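# Move the reel from the scanner glass onto the stack

## Task

Pick up the reel lying on the scanner's glass and set it down flat on top of the stack of reels beside the glass, on the robot's left side, with the same face up as before. It only counts if the reel stays there with nothing from the robot supporting it, and anything the robot is in contact with at the end must not sink once left alone.

## Robot and tools

Robot: two six-joint arms, left_arm and right_arm, each ending in a two-finger parallel gripper. Base poses in the scene frame: left_arm at (+0.012, +0.340, 0) m with quat_wxyz (+0.999, 0, 0, +0.044); right_arm at (+0.037, -0.288, 0) m with quat_wxyz (+0.999, 0, 0, +0.046). Joint ranges in rad, base to gripper: waist -2.880 to 2.880, shoulder 0.000 to 3.142, elbow 0.000 to 3.019, wrist pitch -1.693 to 1.571, wrist yaw -1.571 to 1.571, wrist roll -2.094 to 2.094. An elbow cannot quite straighten fully.

Frames: the scene frame has its origin on the table surface midway between the arms, +z upward, +x out across the table, and left_arm on the +y side. The arm names do not match the left and right of camera images. In each gripper's own frame the fingers extend along +z and close along y. end_effector_position is the spot between the pads, roughly 1 cm back from the fingertips.

The command row: always 14 numbers, each in [-1, 1], covering both arms even if one is idle. First left_arm: dx, dy, dz, rx, ry, rz, opening; then right_arm in that same order. dx to rz are offsets, not poses, expressed in the gripper's own axes and counted from that gripper's pose in the latest result that reported it (before any such result in the scene, and for the second or later call inside one reply, from the pose at the moment the action starts). Scale: 1.0 equals 0.6 m or 180 degrees. rx, ry, rz form a single rotation vector. opening is absolute, not an offset: +1 is fully open (0.094 m), -1 is shut.

Tools:
- execute_actions: argument actions is a list with zero or one entry; pictures (boolean) chooses whether camera images come back (default yes). An empty list just reports the state. An entry with rows (1 to 15 rows of 14 numbers) and steps (1 to 15, default 15) runs one control step of 1/30 s per row, repeating the final row if rows run short; every row is an offset from the same reference pose, not from the row before. An entry with only steps (up to 300) is a wait counted from the previous result, so reply time uses some of it. A refused call moves nothing.
- move: target is one 14-number row as above; speed is the path's top speed in m/s, 0.002 to 0.5, default 0.25, with turning capped at twice that in rad/s. Each gripper follows a straight line to its target, both paths finishing together, lasting 0.5 to 10 s (cut off at 10 s). Openings are sent at the start. Paths ignore obstacles and the other arm; grippers lag, drift and may exceed the speed, especially near full reach. It ends when everything is at rest, or 5 s after the path ends. The result adds a move: line naming the ending (done, off_target, moving, held, fault) and limits that acted: limits=paced means the sent pose was clipped, limits=held means some steps were blocked and the arm may then lurch faster. Each gripper's distance from its target is listed; no per-step readings.
- wait: seconds, 0 to 10; sends nothing new.
- zoom_image: camera is cam_high or cam_low; region is [x0, y0, x1, y1] in image pixels, top-left origin, no larger than 504 by 504.
- read_manual: section, only "licences"; gives URDF licence texts, no motion.
- finished_scene: scene, the number of the current scene; ends and grades it irreversibly.

Results: the state line reads left_arm: ... | right_arm: ..., giving position in metres and quaternion wxyz in the scene frame; reported positions can be slightly wrong, more so far out. A pose unreachable line means the clearance check altered or blocked that arm's command; HELD flags control steps where the row was not fully sent. A Hand target line shows where each gripper is being driven. grip_measured is the finger opening on the command scale; the final Joint positions value is the opening in metres; each gripper has a fixed bias of up to about 1 mm. Joint torques are total drive output with offsets and noise, nonzero even in free air. FAULT lines report arm stops; MOTOR HOT appears from 85 °C, and at 100 °C the arm and its gripper go limp (OVER-TEMPERATURE FAULT). Move and wait results always carry the images from cam_high and cam_low (both 504x504). Listed camera calibration can be off by up to about 2.3 degrees and 9 mm.

Motion behaviour: each step, the commanded pose is clipped to within 70 mm and 16 degrees of the measured pose, and inverse kinematics favours position over orientation. Arms tend to settle a centimetre or more low, and repeated zero offsets let them sag further. To keep an arm still, give it the offset back to its desired pose in the first call of a reply and zeros afterwards, aiming higher if it keeps hanging low. After an action the arm only continues to its last clipped pose, so check where it ended and command the remainder.

Gripping: to hold something, command an opening below grip_measured, about 0.03 lower for a firm grip. Pads push about 50 to 62 N, less on thin parts, with a brief spike on first contact. Something may occasionally tug a held part or nudge loose objects.

Avoid: arms striking or shoving each other, knocking anything off the table, dropping or slamming the reel, and fast or deep contacts (faster moves and targets far past contact press harder). At the end the reel must rest on the stack unaided, with the gripper released and nothing it touches sinking.

Each tool is called by a JSON object that holds its "name" and its "arguments", one argument or row to a line.

## Session

I'll start by looking at the scene.

{"name": "execute_actions", "arguments": {
  "actions": []
}}

Scene clock: 0.00 s of 4800.00 s.
left_arm: end_effector_position=(+0.8076, +0.3515, +0.2052) grip_measured=+1.000 end_effector_quat_wxyz=(+0.359, -0.148, +0.918, -0.080) | right_arm: end_effector_position=(+0.8034, -0.3109, +0.2949) grip_measured=+1.000 end_effector_quat_wxyz=(+0.623, -0.598, +0.376, -0.336)
Joint positions: left_arm=[-0.061  2.029  1.883 -0.672  0.06  -0.316  0.094] | right_arm=[-0.265  1.905  1.441  0.465 -0.686 -1.503  0.094]
Joint velocities: left_arm=[-0.005 -0.015  0.012  0.007  0.022 -0.066  0.   ] | right_arm=[-0.005 -0.005 -0.022 -0.007 -0.037 -0.007  0.   ]
Joint torques (N m, as the arm reports them, + toward a larger angle): no reading
Hand target (left_arm): +0.815, +0.352, +0.232; +0.382, -0.146, +0.909, -0.083
Hand target (right_arm): +0.806, -0.311, +0.321; +0.629, -0.593, +0.360, -0.351

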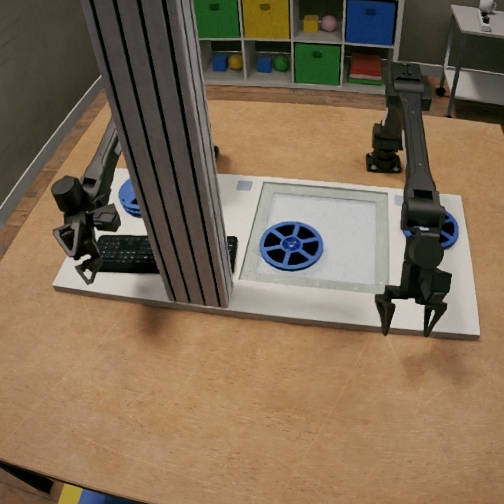

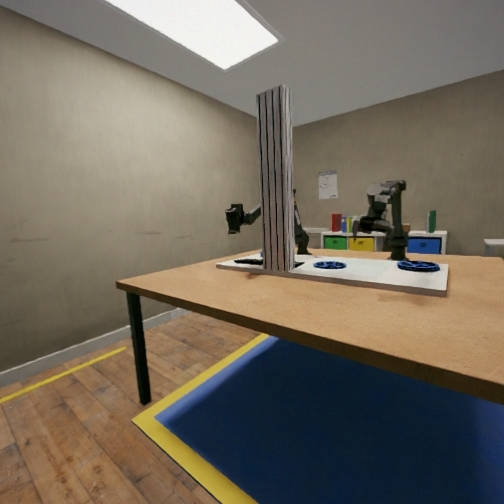

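{"name": "zoom_image", "arguments": {
  "camera": "cam_high",
  "region": [230, 170, 400, 300]
}}

{"name": "zoom_image", "arguments": {
  "camera": "cam_low",
  "region": [290, 220, 460, 300]
}}

{"name": "zoom_image", "arguments": {
  "camera": "cam_high",
  "region": [250, 210, 335, 280]
}}

Region (230, 170, 400, 300) of cam_high's 504x504 image, scaled by 2.965, with more detail than that image has; it fills the top 385 rows of this view, and the rest is white.

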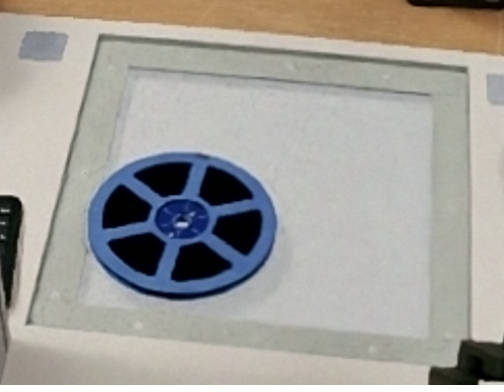

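Region (290, 220, 460, 300) of cam_low's 504x504 image, scaled by 2.965, with more detail than that image has; it fills the top 237 rows of this view, and the rest is white.

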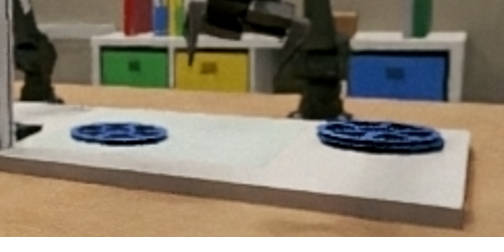

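Region (250, 210, 335, 280) of cam_high's 504x504 image, scaled by 5.929, with more detail than that image has; it fills the top 415 rows of this view, and the rest is white.

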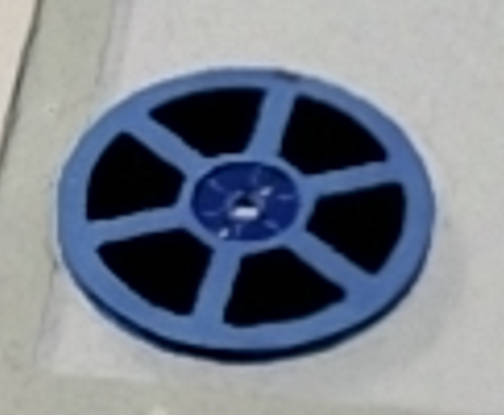

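{"name": "zoom_image", "arguments": {
  "camera": "cam_high",
  "region": [340, 110, 480, 270]
}}

{"name": "zoom_image", "arguments": {
  "camera": "cam_high",
  "region": [360, 250, 480, 350]
}}

{"name": "zoom_image", "arguments": {
  "camera": "cam_low",
  "region": [385, 250, 455, 300]
}}

{"name": "zoom_image", "arguments": {
  "camera": "cam_low",
  "region": [305, 250, 355, 280]
}}

Region (340, 110, 480, 270) of cam_high's 504x504 image, scaled by 3.150, with more detail than that image has; it fills the left 441 columns of this view, and the rest is white.

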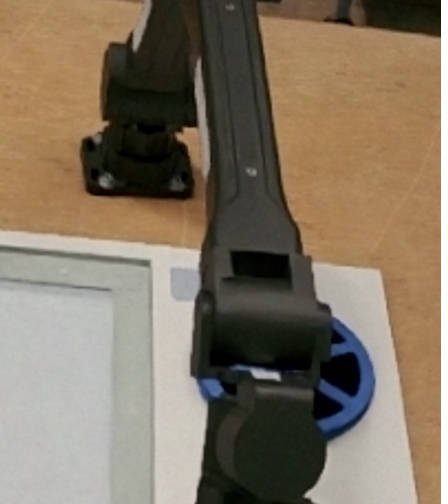

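Region (360, 250, 480, 350) of cam_high's 504x504 image, scaled by 4.200, with more detail than that image has.

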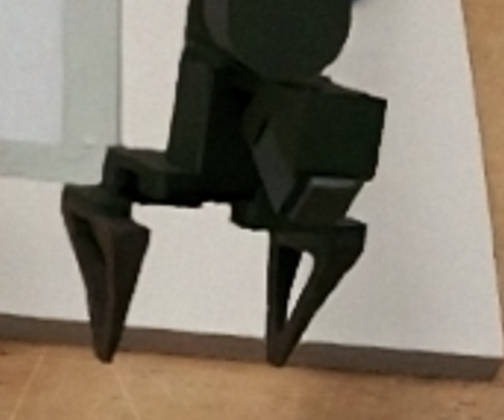

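Region (385, 250, 455, 300) of cam_low's 504x504 image, scaled by 7.200, with more detail than that image has; it fills the top 360 rows of this view, and the rest is white.

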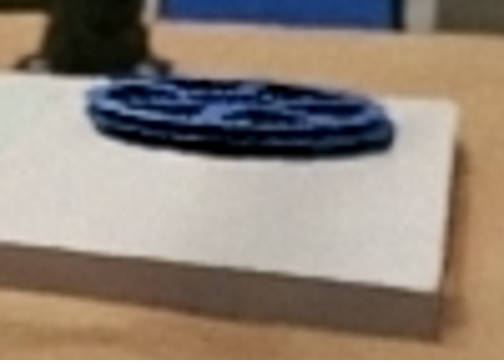

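Region (305, 250, 355, 280) of cam_low's 504x504 image, scaled by 10.080, with more detail than that image has; it fills the top 302 rows of this view, and the rest is white.

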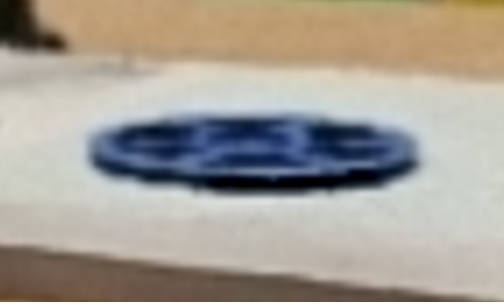

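{"name": "zoom_image", "arguments": {
  "camera": "cam_high",
  "region": [275, 230, 310, 260]
}}

{"name": "zoom_image", "arguments": {
  "camera": "cam_high",
  "region": [40, 150, 250, 310]
}}

Region (275, 230, 310, 260) of cam_high's 504x504 image, scaled by 14.400, with more detail than that image has; it fills the top 432 rows of this view, and the rest is white.

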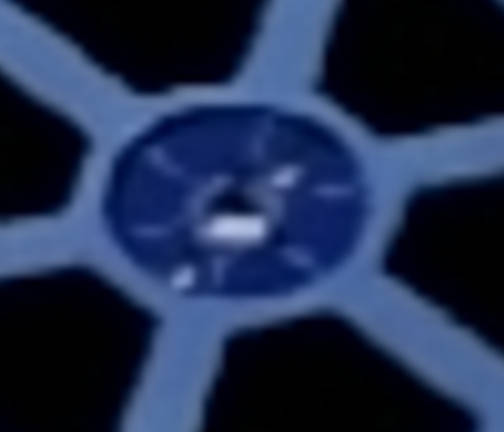

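Region (40, 150, 250, 310) of cam_high's 504x504 image, scaled by 2.400, with more detail than that image has; it fills the top 384 rows of this view, and the rest is white.

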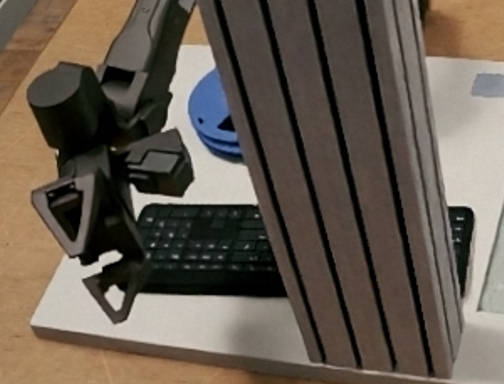

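{"name": "move", "arguments": {
  "target": [0.634,-0.2127,-0.3758,0.2441,0.1981,0.7586,0.62, -0.073,-0.0465,-0.631,0.015,0.222,0,1],
  "speed": 0.4
}}

Scene clock: 123.80 s of 4800.00 s.
left_arm: end_effector_position=(+0.4176, +0.1175, +0.1368) grip_measured=+0.622 end_effector_quat_wxyz=(-0.015, +0.889, +0.458, -0.000) | right_arm: end_effector_position=(+0.4571, -0.4625, +0.3208) grip_measured=+1.000 end_effector_quat_wxyz=(+0.471, -0.437, +0.562, -0.522)
Joint positions: left_arm=[-0.595  1.619  1.291 -1.268 -0.016  1.682  0.076] | right_arm=[-0.614  0.982  0.553  0.415 -0.346 -1.503  0.094]
Joint velocities: left_arm=[-0.005 -0.005  0.007 -0.012  0.037  0.081 -0.001] | right_arm=[-0.015 -0.005 -0.007 -0.002 -0.022 -0.007  0.   ]
Joint torques (N m, as the arm reports them, + toward a larger angle): left_arm=[  0.81 -15.03   8.83   0.27   0.03   0.05] | right_arm=[-1.3  -5.99  8.27  1.3   0.04  0.  ]
Hand target (left_arm): +0.414, +0.121, +0.150; -0.010, +0.892, +0.452, +0.005
Hand target (right_arm): +0.454, -0.465, +0.325; +0.468, -0.435, +0.561, -0.526
Off the commanded pose (left_arm): 0.023 m, 2 deg.
Off the commanded pose (right_arm): 0.006 m, 1 deg.
After step 90, 117.00 s passed at rest.
move: off_target (left_arm)

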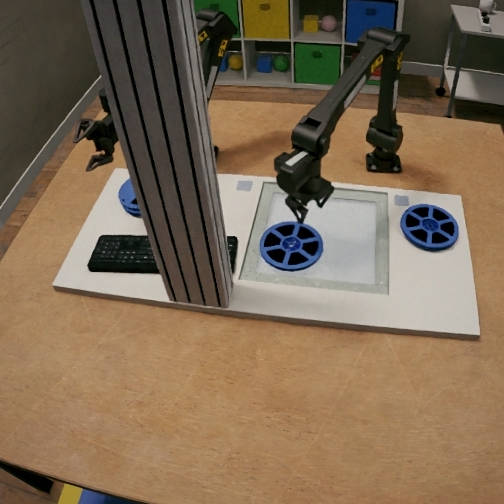

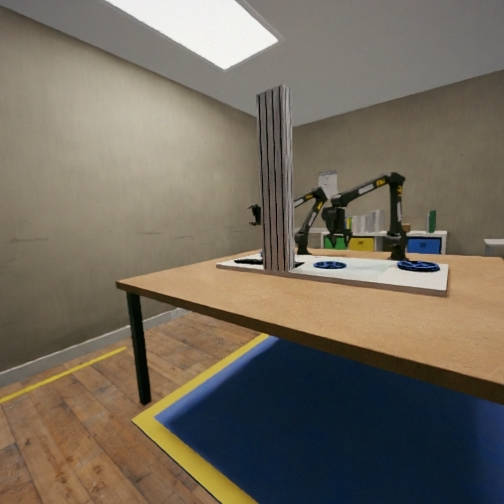

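{"name": "zoom_image", "arguments": {
  "camera": "cam_high",
  "region": [250, 160, 360, 280]
}}

{"name": "zoom_image", "arguments": {
  "camera": "cam_high",
  "region": [385, 190, 475, 265]
}}

{"name": "zoom_image", "arguments": {
  "camera": "cam_low",
  "region": [300, 200, 380, 280]
}}

Region (250, 160, 360, 280) of cam_high's 504x504 image, scaled by 4.200, with more detail than that image has; it fills the left 462 columns of this view, and the rest is white.

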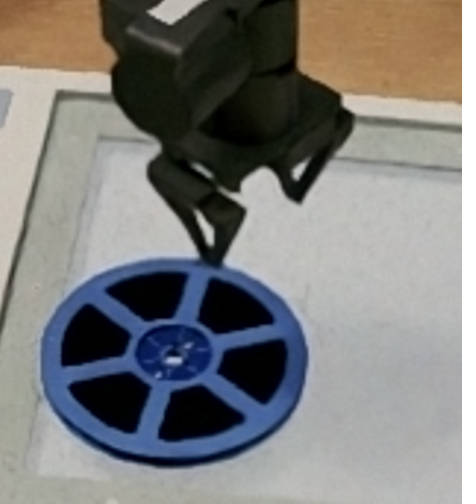

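Region (385, 190, 475, 265) of cam_high's 504x504 image, scaled by 5.600, with more detail than that image has.

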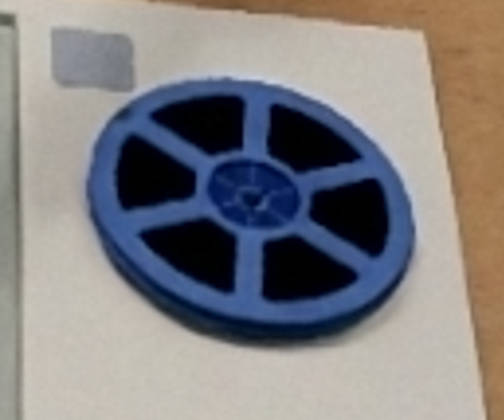

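Region (300, 200, 380, 280) of cam_low's 504x504 image, scaled by 6.300, with more detail than that image has.

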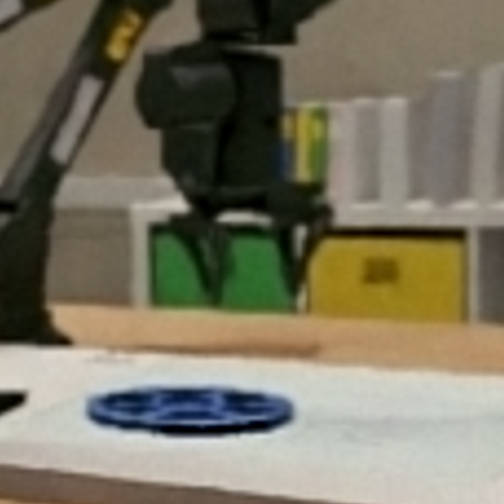

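{"name": "move", "arguments": {
  "target": [-0.0374,-0.0065,0.086,-0.025,-0.008,0.010,0.62, 0,-0.007,0,0,0,0,1],
  "speed": 0.12
}}

{"name": "zoom_image", "arguments": {
  "camera": "cam_high",
  "region": [265, 200, 335, 270]
}}

{"name": "zoom_image", "arguments": {
  "camera": "cam_low",
  "region": [305, 230, 365, 280]
}}

Scene clock: 152.93 s of 4800.00 s.
left_arm: end_effector_position=(+0.3996, +0.1096, +0.0813) grip_measured=+0.622 end_effector_quat_wxyz=(+0.014, +0.894, +0.447, +0.001) | right_arm: end_effector_position=(+0.4570, -0.4625, +0.3191) grip_measured=+1.000 end_effector_quat_wxyz=(+0.470, -0.438, +0.564, -0.519)
Joint positions: left_arm=[-0.619  1.619  1.132 -1.06   0.014  1.684  0.076] | right_arm=[-0.614  0.982  0.553  0.408 -0.346 -1.503  0.094]
Joint velocities: left_arm=[-0.005  0.005 -0.007  0.022 -0.051 -0.022 -0.001] | right_arm=[-0.015 -0.005 -0.007 -0.002 -0.051  0.007  0.   ]
Joint torques (N m, as the arm reports them, + toward a larger angle): left_arm=[  0.6  -13.51   8.55   1.83   0.28  -0.14] | right_arm=[-0.74 -5.35  8.8   1.3  -0.08  0.02]
Hand target (left_arm): +0.401, +0.104, +0.084; +0.025, +0.896, +0.444, +0.006
Hand target (right_arm): +0.457, -0.463, +0.325; +0.471, -0.437, +0.561, -0.522
Off the commanded pose (left_arm): 0.008 m, 1 deg.
Off the commanded pose (right_arm): 0.006 m, 0 deg.
After step 90, 25.30 s passed at rest.
move: done

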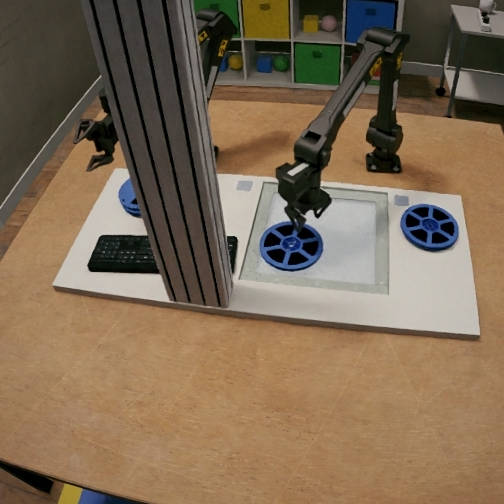

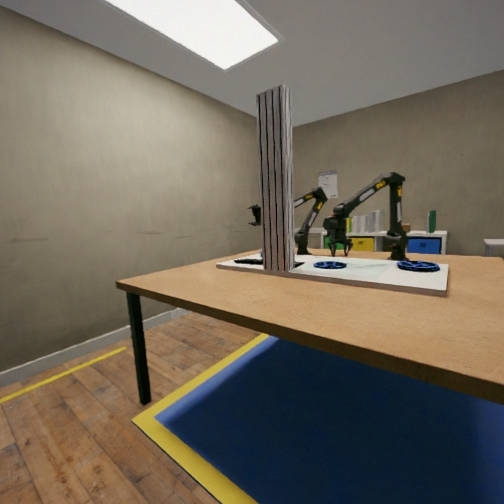

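Region (265, 200, 335, 270) of cam_high's 504x504 image, scaled by 7.200, with more detail than that image has.

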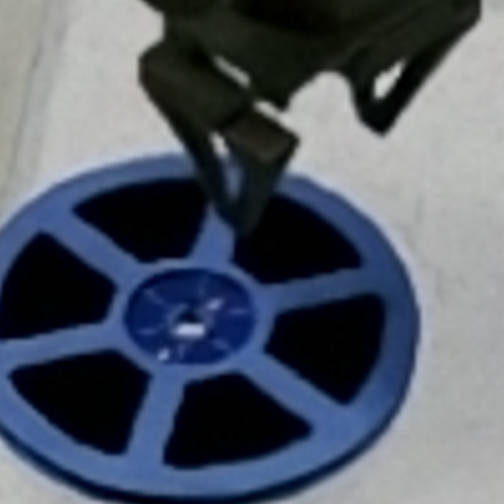

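Region (305, 230, 365, 280) of cam_low's 504x504 image, scaled by 8.400, with more detail than that image has.

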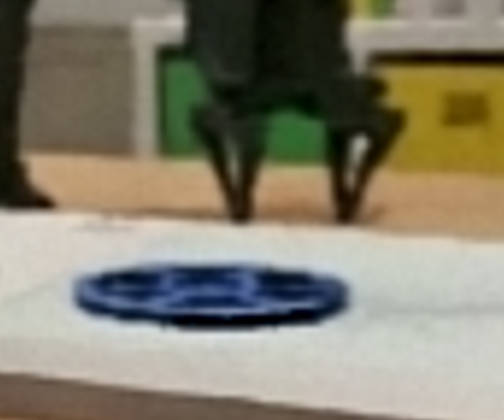

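{"name": "move", "arguments": {
  "target": [-0.020,0.011,0.0393,-0.0077,0.003,0.0023,0.62, 0,-0.009,0,0,0,0,1],
  "speed": 0.06
}}

{"name": "zoom_image", "arguments": {
  "camera": "cam_high",
  "region": [270, 205, 330, 265]
}}

{"name": "zoom_image", "arguments": {
  "camera": "cam_low",
  "region": [305, 230, 365, 280]
}}

Scene clock: 178.73 s of 4800.00 s.
left_arm: end_effector_position=(+0.3987, +0.0993, +0.0666) grip_measured=+0.622 end_effector_quat_wxyz=(+0.025, +0.897, +0.441, +0.010) | right_arm: end_effector_position=(+0.4570, -0.4624, +0.3164) grip_measured=+1.000 end_effector_quat_wxyz=(+0.468, -0.439, +0.568, -0.515)
Joint positions: left_arm=[-0.641  1.632  1.105 -0.99   0.009  1.676  0.076] | right_arm=[-0.614  0.982  0.553  0.397 -0.346 -1.503  0.094]
Joint velocities: left_arm=[ 0.005 -0.015  0.002  0.007  0.037 -0.037  0.   ] | right_arm=[-0.005 -0.005  0.012  0.017  0.066 -0.022  0.   ]
Joint torques (N m, as the arm reports them, + toward a larger angle): left_arm=[  0.67 -10.67   8.29   1.82   0.03  -0.32] | right_arm=[-0.8  -5.51  8.98  1.29 -0.1   0.02]
Hand target (left_arm): +0.398, +0.096, +0.058; +0.022, +0.896, +0.443, +0.011
Hand target (right_arm): +0.457, -0.463, +0.324; +0.470, -0.438, +0.564, -0.519
Off the commanded pose (left_arm): 0.009 m, 0 deg.
Off the commanded pose (right_arm): 0.008 m, 1 deg.
After step 90, 21.97 s passed at rest.
move: done

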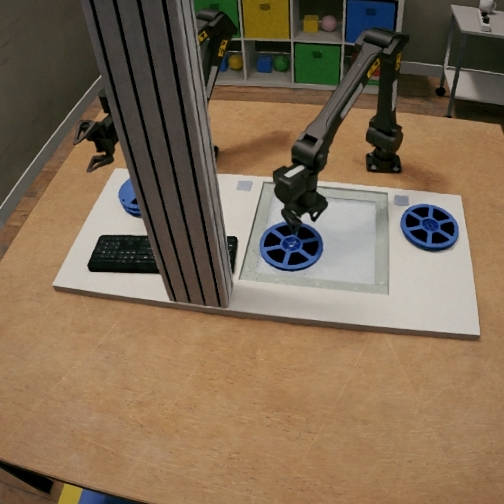

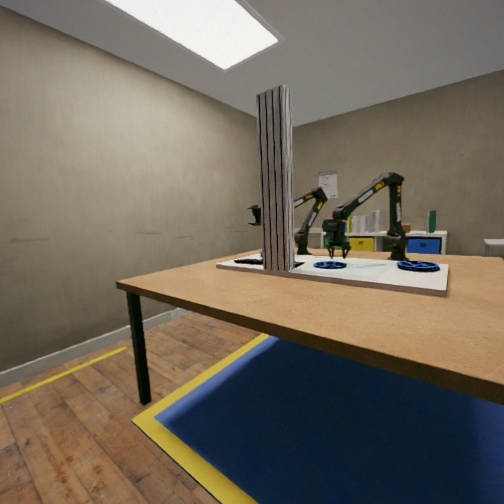

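Region (270, 205, 330, 265) of cam_high's 504x504 image, scaled by 8.400, with more detail than that image has.

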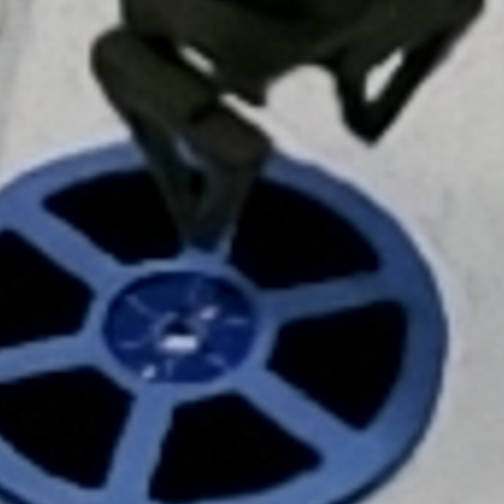

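Region (305, 230, 365, 280) of cam_low's 504x504 image, scaled by 8.400, with more detail than that image has.

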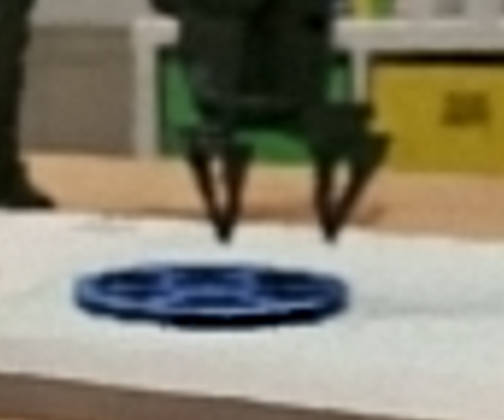

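{"name": "move", "arguments": {
  "target": [0.002,-0.0135,0.043,0,0,0,0.62, 0,-0.012,0,0.004,0,0,1],
  "speed": 0.05
}}

{"name": "zoom_image", "arguments": {
  "camera": "cam_high",
  "region": [270, 205, 330, 265]
}}

{"name": "zoom_image", "arguments": {
  "camera": "cam_low",
  "region": [305, 230, 365, 280]
}}

Scene clock: 205.33 s of 4800.00 s.
left_arm: end_effector_position=(+0.3926, +0.1031, +0.0495) grip_measured=+0.622 end_effector_quat_wxyz=(+0.027, +0.897, +0.441, +0.012) | right_arm: end_effector_position=(+0.4570, -0.4624, +0.3164) grip_measured=+1.000 end_effector_quat_wxyz=(+0.468, -0.439, +0.568, -0.515)
Joint positions: left_arm=[-0.641  1.637  1.058 -0.933  0.009  1.675  0.076] | right_arm=[-0.614  0.982  0.553  0.397 -0.346 -1.503  0.094]
Joint velocities: left_arm=[ 0.005 -0.005  0.007  0.012 -0.022 -0.095 -0.001] | right_arm=[-0.015  0.005  0.002  0.007  0.007 -0.007  0.   ]
Joint torques (N m, as the arm reports them, + toward a larger angle): left_arm=[  1.81 -10.8    7.9    1.78   0.19  -0.07] | right_arm=[-0.76 -5.32  8.79  1.53 -0.05  0.07]
Hand target (left_arm): +0.394, +0.105, +0.040; +0.025, +0.897, +0.441, +0.010
Hand target (right_arm): +0.457, -0.463, +0.324; +0.471, -0.436, +0.565, -0.519
Off the commanded pose (left_arm): 0.009 m, 0 deg.
Off the commanded pose (right_arm): 0.007 m, 1 deg.
After step 90, 22.73 s passed at rest.
move: done

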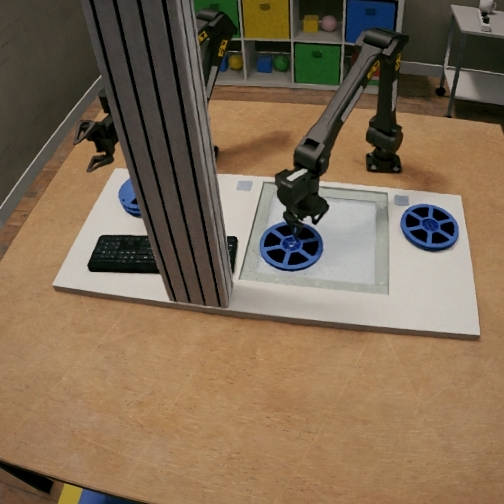

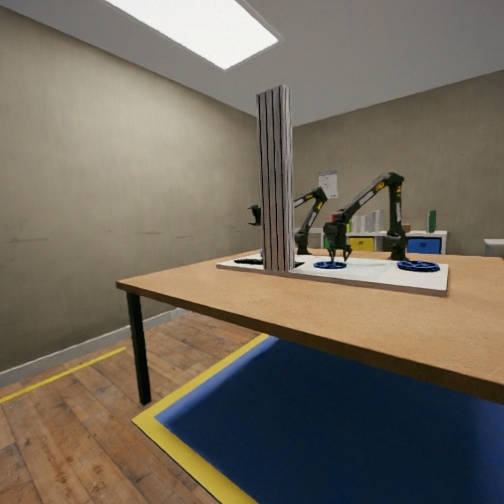

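Region (270, 205, 330, 265) of cam_high's 504x504 image, scaled by 8.400, with more detail than that image has.

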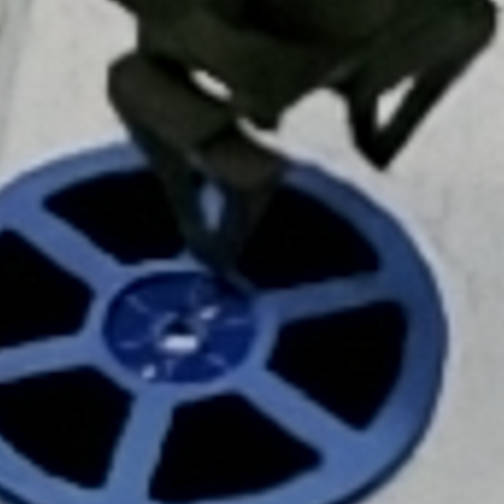

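Region (305, 230, 365, 280) of cam_low's 504x504 image, scaled by 8.400, with more detail than that image has.

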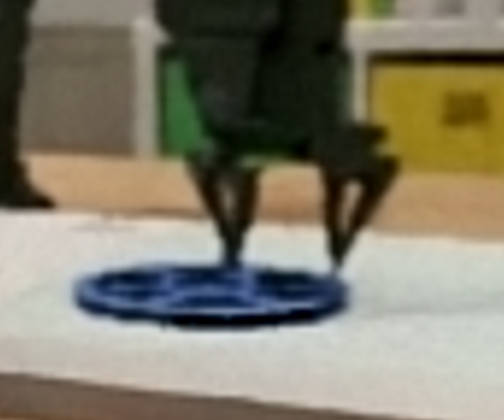

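{"name": "zoom_image", "arguments": {
  "camera": "cam_high",
  "region": [280, 222, 312, 254]
}}

{"name": "zoom_image", "arguments": {
  "camera": "cam_low",
  "region": [320, 250, 352, 274]
}}

Region (280, 222, 312, 254) of cam_high's 504x504 image, scaled by 15.750, with more detail than that image has.

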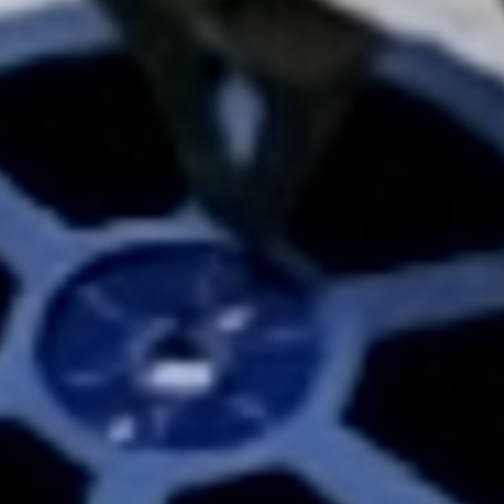

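Region (320, 250, 352, 274) of cam_low's 504x504 image, scaled by 15.750, with more detail than that image has; it fills the top 378 rows of this view, and the rest is white.

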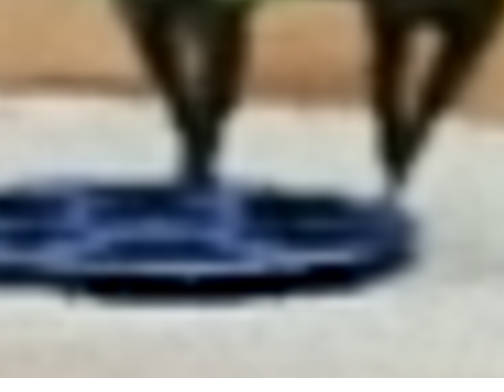

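{"name": "move", "arguments": {
  "target": [0.009,0,0.028,0,0,0,0.70, 0,-0.012,0,0.004,0,0,1],
  "speed": 0.04
}}

{"name": "zoom_image", "arguments": {
  "camera": "cam_high",
  "region": [280, 215, 325, 255]
}}

{"name": "zoom_image", "arguments": {
  "camera": "cam_low",
  "region": [320, 250, 352, 274]
}}

Scene clock: 225.67 s of 4800.00 s.
left_arm: end_effector_position=(+0.3934, +0.1026, +0.0418) grip_measured=+0.698 end_effector_quat_wxyz=(+0.029, +0.897, +0.441, +0.013) | right_arm: end_effector_position=(+0.4570, -0.4624, +0.3164) grip_measured=+1.000 end_effector_quat_wxyz=(+0.468, -0.439, +0.568, -0.515)
Joint positions: left_arm=[-0.641  1.648  1.048 -0.908  0.009  1.675  0.08 ] | right_arm=[-0.614  0.982  0.553  0.397 -0.346 -1.503  0.094]
Joint velocities: left_arm=[ 0.005 -0.005  0.002 -0.002  0.022  0.007 -0.001] | right_arm=[ 0.005 -0.005  0.012 -0.012 -0.037 -0.022  0.   ]
Joint torques (N m, as the arm reports them, + toward a larger angle): left_arm=[  2.69 -11.6    7.68   1.88   0.19  -0.01] | right_arm=[-0.74 -5.32  8.79  1.52 -0.05  0.07]
Hand target (left_arm): +0.397, +0.107, +0.033; +0.027, +0.897, +0.441, +0.012
Hand target (right_arm): +0.457, -0.463, +0.324; +0.471, -0.436, +0.565, -0.519
Off the commanded pose (left_arm): 0.011 m, 0 deg.
Off the commanded pose (right_arm): 0.007 m, 1 deg.
After step 90, 16.50 s passed at rest.
move: off_target (left_arm)

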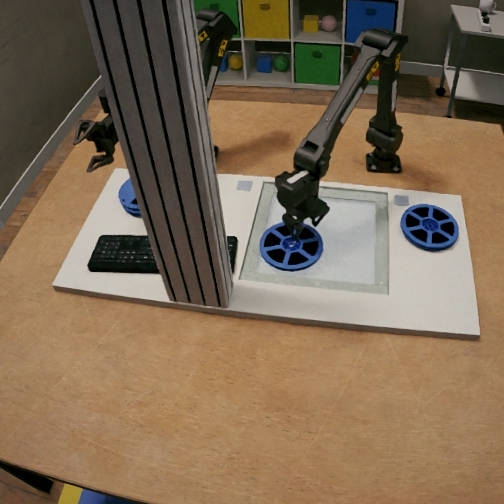

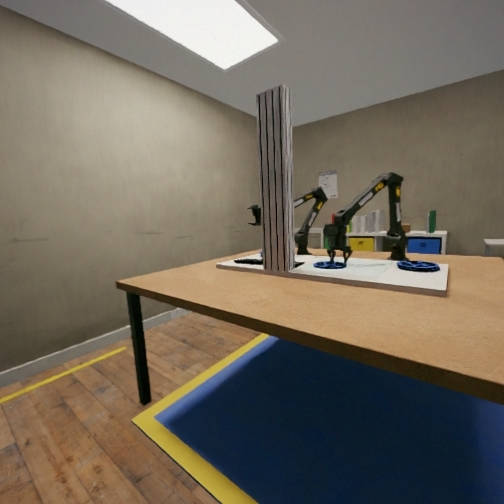

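Region (280, 215, 325, 255) of cam_high's 504x504 image, scaled by 11.200, with more detail than that image has.

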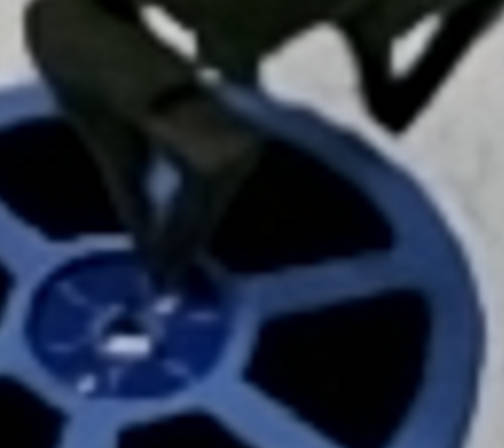

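Region (320, 250, 352, 274) of cam_low's 504x504 image, scaled by 15.750, with more detail than that image has; it fills the top 378 rows of this view, and the rest is white.

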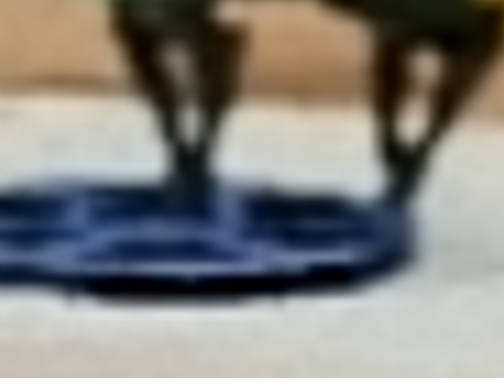

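{"name": "execute_actions", "arguments": {
  "actions": [
    {"rows": [[0.0125,0,0.008,0,0,0,0.66, 0,-0.012,0,0.004,0,0,1]], "steps": 15}
  ]
}}

{"name": "zoom_image", "arguments": {
  "camera": "cam_high",
  "region": [280, 215, 325, 255]
}}

Scene clock: 238.07 s of 4800.00 s.
left_arm: end_effector_position=(+0.3949, +0.1049, +0.0418) grip_measured=+0.662 end_effector_quat_wxyz=(+0.029, +0.896, +0.442, +0.013) | right_arm: end_effector_position=(+0.4570, -0.4624, +0.3164) grip_measured=+1.000 end_effector_quat_wxyz=(+0.468, -0.439, +0.568, -0.515)
Joint positions: left_arm=[-0.635  1.648  1.048 -0.907  0.009  1.678  0.078] | right_arm=[-0.614  0.982  0.553  0.397 -0.346 -1.503  0.094]
Joint velocities: left_arm=[-0.005 -0.005 -0.007  0.012  0.007  0.022 -0.001] | right_arm=[-0.015 -0.005  0.002 -0.012  0.022  0.007  0.   ]
Joint torques (N m, as the arm reports them, + toward a larger angle): left_arm=[  2.38 -11.26   8.15   1.74   0.2    0.01] | right_arm=[-0.78 -5.32  8.79  1.52 -0.05  0.07]
Hand target (left_arm): +0.398, +0.108, +0.037; +0.029, +0.897, +0.441, +0.013
Hand target (right_arm): +0.457, -0.463, +0.324; +0.471, -0.436, +0.565, -0.519
Off the commanded pose (left_arm): 0.007 m, 0 deg.
Off the commanded pose (right_arm): 0.007 m, 1 deg.
Steps of this call (steps 1 to 90: nothing new was sent; then 8.90 s passed at rest; steps 91 to 105: all 15 steps of this action). Readings (end_effector_position):
91: left_arm (+0.3935, +0.1027, +0.0418) | right_arm (+0.4570, -0.4624, +0.3164)
92: left_arm (+0.3936, +0.1029, +0.0418) | right_arm (+0.4570, -0.4624, +0.3164)
94: left_arm (+0.3941, +0.1036, +0.0418) | right_arm (+0.4570, -0.4624, +0.3164)
98: left_arm (+0.3948, +0.1048, +0.0418) | right_arm (+0.4570, -0.4624, +0.3164)
105: the state above

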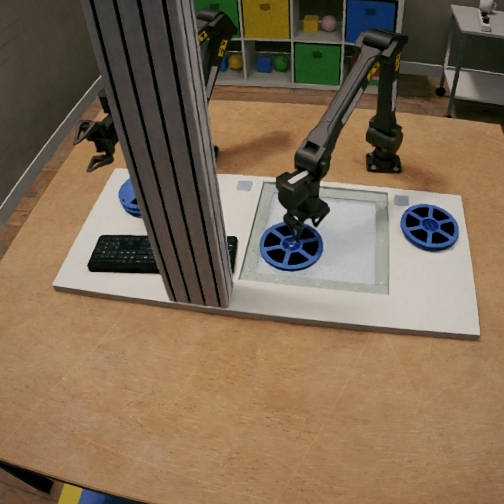

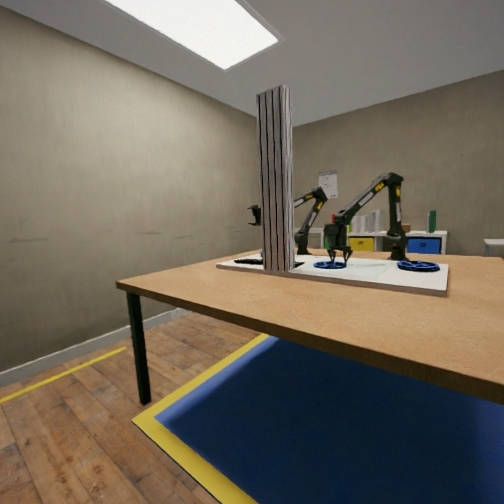

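Region (280, 215, 325, 255) of cam_high's 504x504 image, scaled by 11.200, with more detail than that image has.

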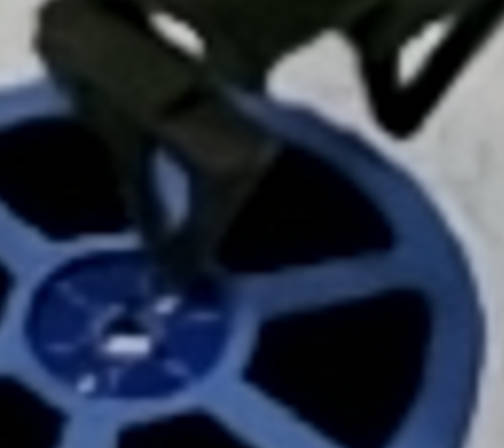

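{"name": "execute_actions", "arguments": {
  "actions": [
    {"rows": [[0.003,0,0.012,0,0,0,0.66, 0,-0.012,0,0.004,0,0,1],[0.003,0,0.014,0,0,0,0.66, 0,-0.012,0,0.004,0,0,1],[0.003,0,0.016,0,0,0,0.66, 0,-0.012,0,0.004,0,0,1],[0.003,0,0.018,0,0,0,0.66, 0,-0.012,0,0.004,0,0,1],[0.003,0,0.020,0,0,0,0.66, 0,-0.012,0,0.004,0,0,1],[0.003,0,0.022,0,0,0,0.66, 0,-0.012,0,0.004,0,0,1],[0.003,0,0.024,0,0,0,0.66, 0,-0.012,0,0.004,0,0,1],[0.003,0,0.026,0,0,0,0.66, 0,-0.012,0,0.004,0,0,1],[0.003,0,0.028,0,0,0,0.66, 0,-0.012,0,0.004,0,0,1]], "steps": 15}
  ]
}}

{"name": "zoom_image", "arguments": {
  "camera": "cam_high",
  "region": [280, 215, 325, 255]
}}

{"name": "zoom_image", "arguments": {
  "camera": "cam_low",
  "region": [320, 250, 352, 274]
}}

Scene clock: 246.67 s of 4800.00 s.
left_arm: end_effector_position=(+0.3969, +0.1037, +0.0384) grip_measured=+0.662 end_effector_quat_wxyz=(+0.035, +0.896, +0.442, +0.017) | right_arm: end_effector_position=(+0.4570, -0.4624, +0.3164) grip_measured=+1.000 end_effector_quat_wxyz=(+0.468, -0.439, +0.568, -0.515)
Joint positions: left_arm=[-0.635  1.652  1.042 -0.884  0.009  1.678  0.078] | right_arm=[-0.614  0.982  0.553  0.397 -0.346 -1.503  0.094]
Joint velocities: left_arm=[-0.005  0.005 -0.012  0.002 -0.007  0.022  0.   ] | right_arm=[ 0.005 -0.005  0.012 -0.002 -0.051  0.051  0.   ]
Joint torques (N m, as the arm reports them, + toward a larger angle): left_arm=[  1.71 -10.3    7.55   2.16   0.16  -0.1 ] | right_arm=[-0.78 -5.31  8.79  1.52 -0.05  0.07]
Hand target (left_arm): +0.397, +0.106, +0.025; +0.029, +0.896, +0.442, +0.013
Hand target (right_arm): +0.457, -0.463, +0.324; +0.471, -0.436, +0.565, -0.519
Off the commanded pose (left_arm): 0.014 m, 1 deg.
Off the commanded pose (right_arm): 0.007 m, 1 deg.
Steps of this call (steps 1 to 90: nothing new was sent; then 5.10 s passed at rest; steps 91 to 105: all 15 steps of this action). Readings (end_effector_position):
91: left_arm (+0.3949, +0.1049, +0.0418) | right_arm (+0.4570, -0.4624, +0.3164)
92: left_arm (+0.3950, +0.1049, +0.0418) | right_arm (+0.4570, -0.4624, +0.3164)
94: left_arm (+0.3957, +0.1044, +0.0417) | right_arm (+0.4570, -0.4624, +0.3164)
98: left_arm (+0.3964, +0.1040, +0.0399) | right_arm (+0.4570, -0.4624, +0.3164)
105: the state above

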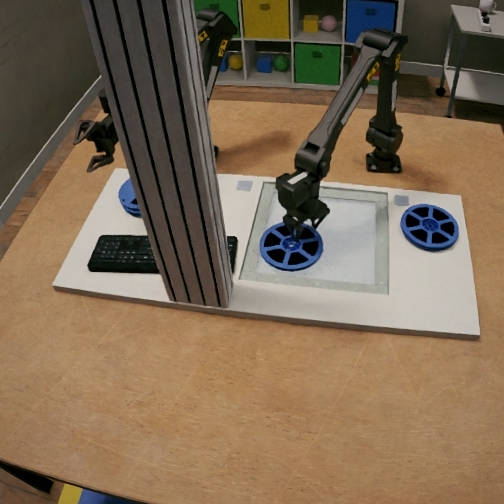

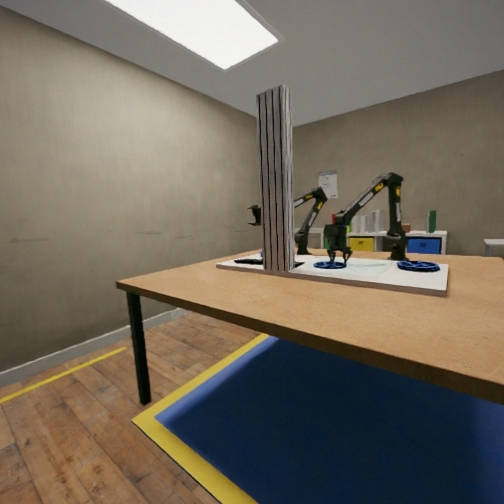

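Region (280, 215, 325, 255) of cam_high's 504x504 image, scaled by 11.200, with more detail than that image has.

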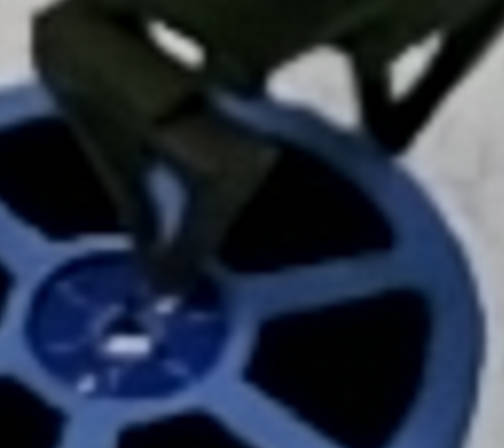

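Region (320, 250, 352, 274) of cam_low's 504x504 image, scaled by 15.750, with more detail than that image has; it fills the top 378 rows of this view, and the rest is white.

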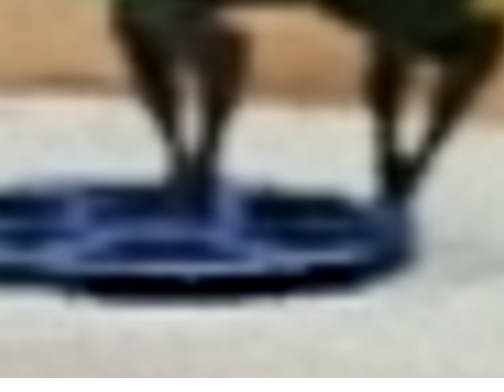

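{"name": "execute_actions", "arguments": {
  "actions": [
    {"rows": [[0.003,0,0.010,0.004,0,0,0.62, 0,-0.012,0,0.004,0,0,1],[0.003,0,0.010,0.008,0,0,0.60, 0,-0.012,0,0.004,0,0,1],[0.003,0,0.010,0.010,0,0,0.58, 0,-0.012,0,0.004,0,0,1],[0.003,0,0.010,0.010,0,0,0.56, 0,-0.012,0,0.004,0,0,1],[0.003,0,0.010,0.010,0,0,0.54, 0,-0.012,0,0.004,0,0,1],[0.003,0,0.010,0.010,0,0,0.52, 0,-0.012,0,0.004,0,0,1],[0.003,0,0.010,0.010,0,0,0.50, 0,-0.012,0,0.004,0,0,1],[0.003,0,0.010,0.010,0,0,0.48, 0,-0.012,0,0.004,0,0,1],[0.003,0,0.010,0.010,0,0,0.46, 0,-0.012,0,0.004,0,0,1],[0.003,0,0.010,0.010,0,0,0.44, 0,-0.012,0,0.004,0,0,1]], "steps": 15}
  ]
}}

{"name": "zoom_image", "arguments": {
  "camera": "cam_high",
  "region": [280, 215, 325, 255]
}}

Scene clock: 263.93 s of 4800.00 s.
left_arm: end_effector_position=(+0.3965, +0.1039, +0.0384) grip_measured=+0.442 end_effector_quat_wxyz=(+0.034, +0.896, +0.442, +0.016) | right_arm: end_effector_position=(+0.4570, -0.4624, +0.3164) grip_measured=+1.000 end_effector_quat_wxyz=(+0.468, -0.439, +0.568, -0.515)
Joint positions: left_arm=[-0.635  1.652  1.042 -0.885  0.009  1.678  0.068] | right_arm=[-0.614  0.982  0.553  0.397 -0.346 -1.503  0.094]
Joint velocities: left_arm=[-0.015  0.005 -0.017 -0.007 -0.051  0.037  0.001] | right_arm=[-0.015 -0.005 -0.017 -0.012 -0.066  0.007  0.   ]
Joint torques (N m, as the arm reports them, + toward a larger angle): left_arm=[  1.42 -10.7    9.67   0.24   0.04  -0.12] | right_arm=[-0.74 -5.31  8.79  1.53 -0.05  0.07]
Hand target (left_arm): +0.398, +0.105, +0.033; +0.021, +0.896, +0.443, +0.010
Hand target (right_arm): +0.457, -0.463, +0.324; +0.471, -0.436, +0.565, -0.519
Off the commanded pose (left_arm): 0.006 m, 2 deg.
Off the commanded pose (right_arm): 0.007 m, 1 deg.
Steps of this call (steps 1 to 90: nothing new was sent; then 13.77 s passed at rest; steps 91 to 105: all 15 steps of this action). Readings (end_effector_position):
91: left_arm (+0.3969, +0.1037, +0.0384) | right_arm (+0.4570, -0.4624, +0.3164)
92: left_arm (+0.3968, +0.1038, +0.0384) | right_arm (+0.4570, -0.4624, +0.3164)
94: left_arm (+0.3965, +0.1039, +0.0384) | right_arm (+0.4570, -0.4624, +0.3164)
98: left_arm (+0.3965, +0.1039, +0.0384) | right_arm (+0.4570, -0.4624, +0.3164)
105: the state above

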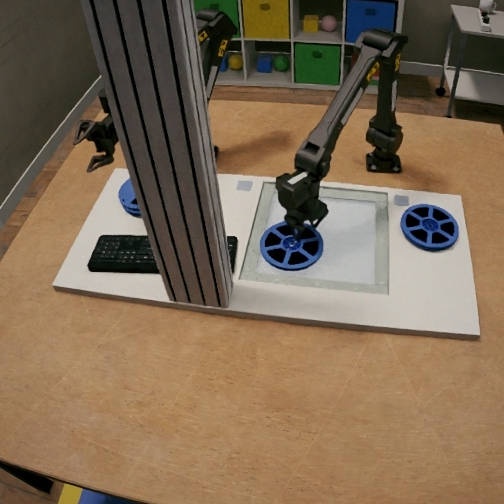

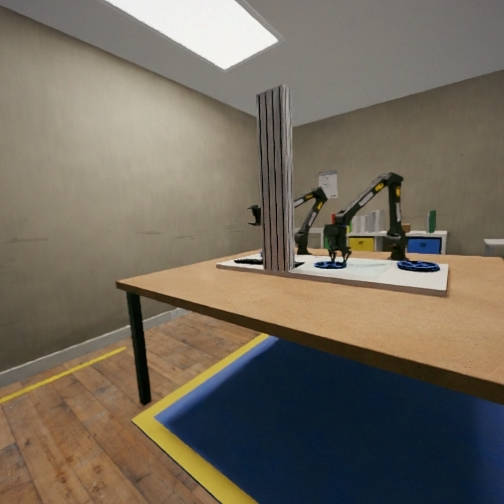

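Region (280, 215, 325, 255) of cam_high's 504x504 image, scaled by 11.200, with more detail than that image has.

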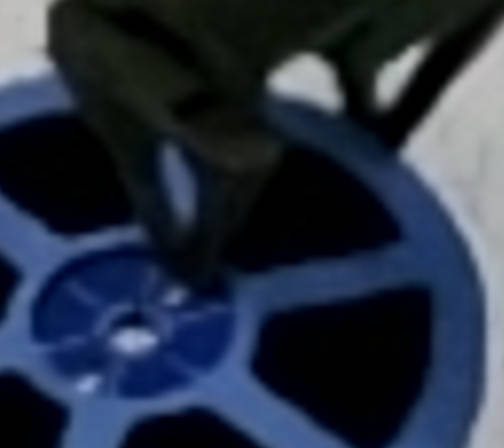

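{"name": "execute_actions", "arguments": {
  "actions": [
    {"rows": [[0.003,0,0.014,0.012,0,0,0.47, 0,-0.012,0,0.004,0,0,1],[0.003,0,0.016,0.012,0,0,0.47, 0,-0.012,0,0.004,0,0,1],[0.003,0,0.018,0.012,0,0,0.47, 0,-0.012,0,0.004,0,0,1],[0.003,0,0.020,0.012,0,0,0.47, 0,-0.012,0,0.004,0,0,1],[0.003,0,0.022,0.012,0,0,0.47, 0,-0.012,0,0.004,0,0,1],[0.003,0,0.024,0.012,0,0,0.47, 0,-0.012,0,0.004,0,0,1]], "steps": 15}
  ]
}}

{"name": "zoom_image", "arguments": {
  "camera": "cam_high",
  "region": [280, 215, 325, 255]
}}

Scene clock: 272.47 s of 4800.00 s.
left_arm: end_effector_position=(+0.3961, +0.1042, +0.0382) grip_measured=+0.468 end_effector_quat_wxyz=(+0.033, +0.896, +0.442, +0.016) | right_arm: end_effector_position=(+0.4570, -0.4624, +0.3164) grip_measured=+1.000 end_effector_quat_wxyz=(+0.468, -0.439, +0.568, -0.515)
Joint positions: left_arm=[-0.635  1.652  1.042 -0.887  0.009  1.678  0.069] | right_arm=[-0.614  0.982  0.553  0.397 -0.346 -1.503  0.094]
Joint velocities: left_arm=[ 0.005  0.005  0.002  0.012  0.007 -0.022 -0.   ] | right_arm=[-0.015 -0.005 -0.007 -0.007 -0.037 -0.007  0.   ]
Joint torques (N m, as the arm reports them, + toward a larger angle): left_arm=[ 1.62 -9.17  9.51  0.79  0.02 -0.13] | right_arm=[-0.76 -5.29  8.79  1.52 -0.05  0.07]
Hand target (left_arm): +0.398, +0.105, +0.025; +0.017, +0.896, +0.443, +0.008
Hand target (right_arm): +0.457, -0.463, +0.324; +0.471, -0.436, +0.565, -0.519
Off the commanded pose (left_arm): 0.014 m, 2 deg.
Off the commanded pose (right_arm): 0.007 m, 1 deg.
Steps of this call (steps 1 to 90: nothing new was sent; then 5.03 s passed at rest; steps 91 to 105: all 15 steps of this action). Readings (end_effector_position):
91: left_arm (+0.3963, +0.1040, +0.0384) | right_arm (+0.4570, -0.4624, +0.3164)
92: left_arm (+0.3961, +0.1041, +0.0384) | right_arm (+0.4570, -0.4624, +0.3164)
94: left_arm (+0.3962, +0.1042, +0.0384) | right_arm (+0.4570, -0.4624, +0.3164)
98: left_arm (+0.3961, +0.1042, +0.0382) | right_arm (+0.4570, -0.4624, +0.3164)
105: the state above

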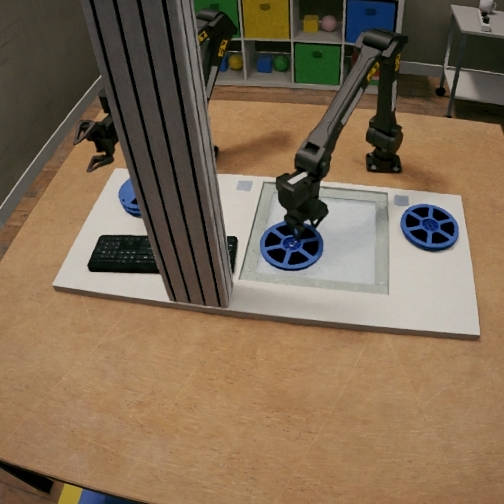

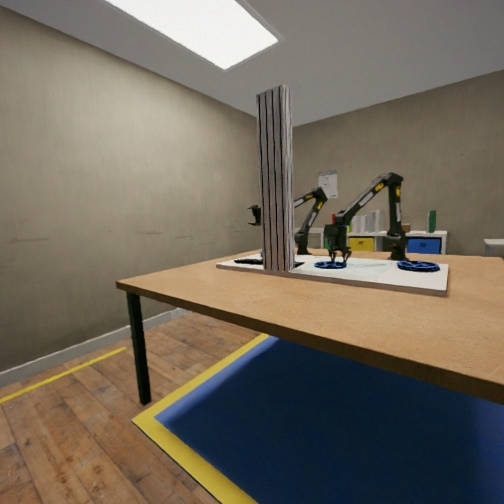

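Region (280, 215, 325, 255) of cam_high's 504x504 image, scaled by 11.200, with more detail than that image has.

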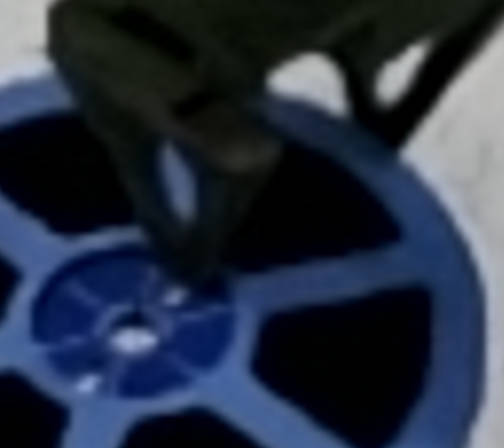

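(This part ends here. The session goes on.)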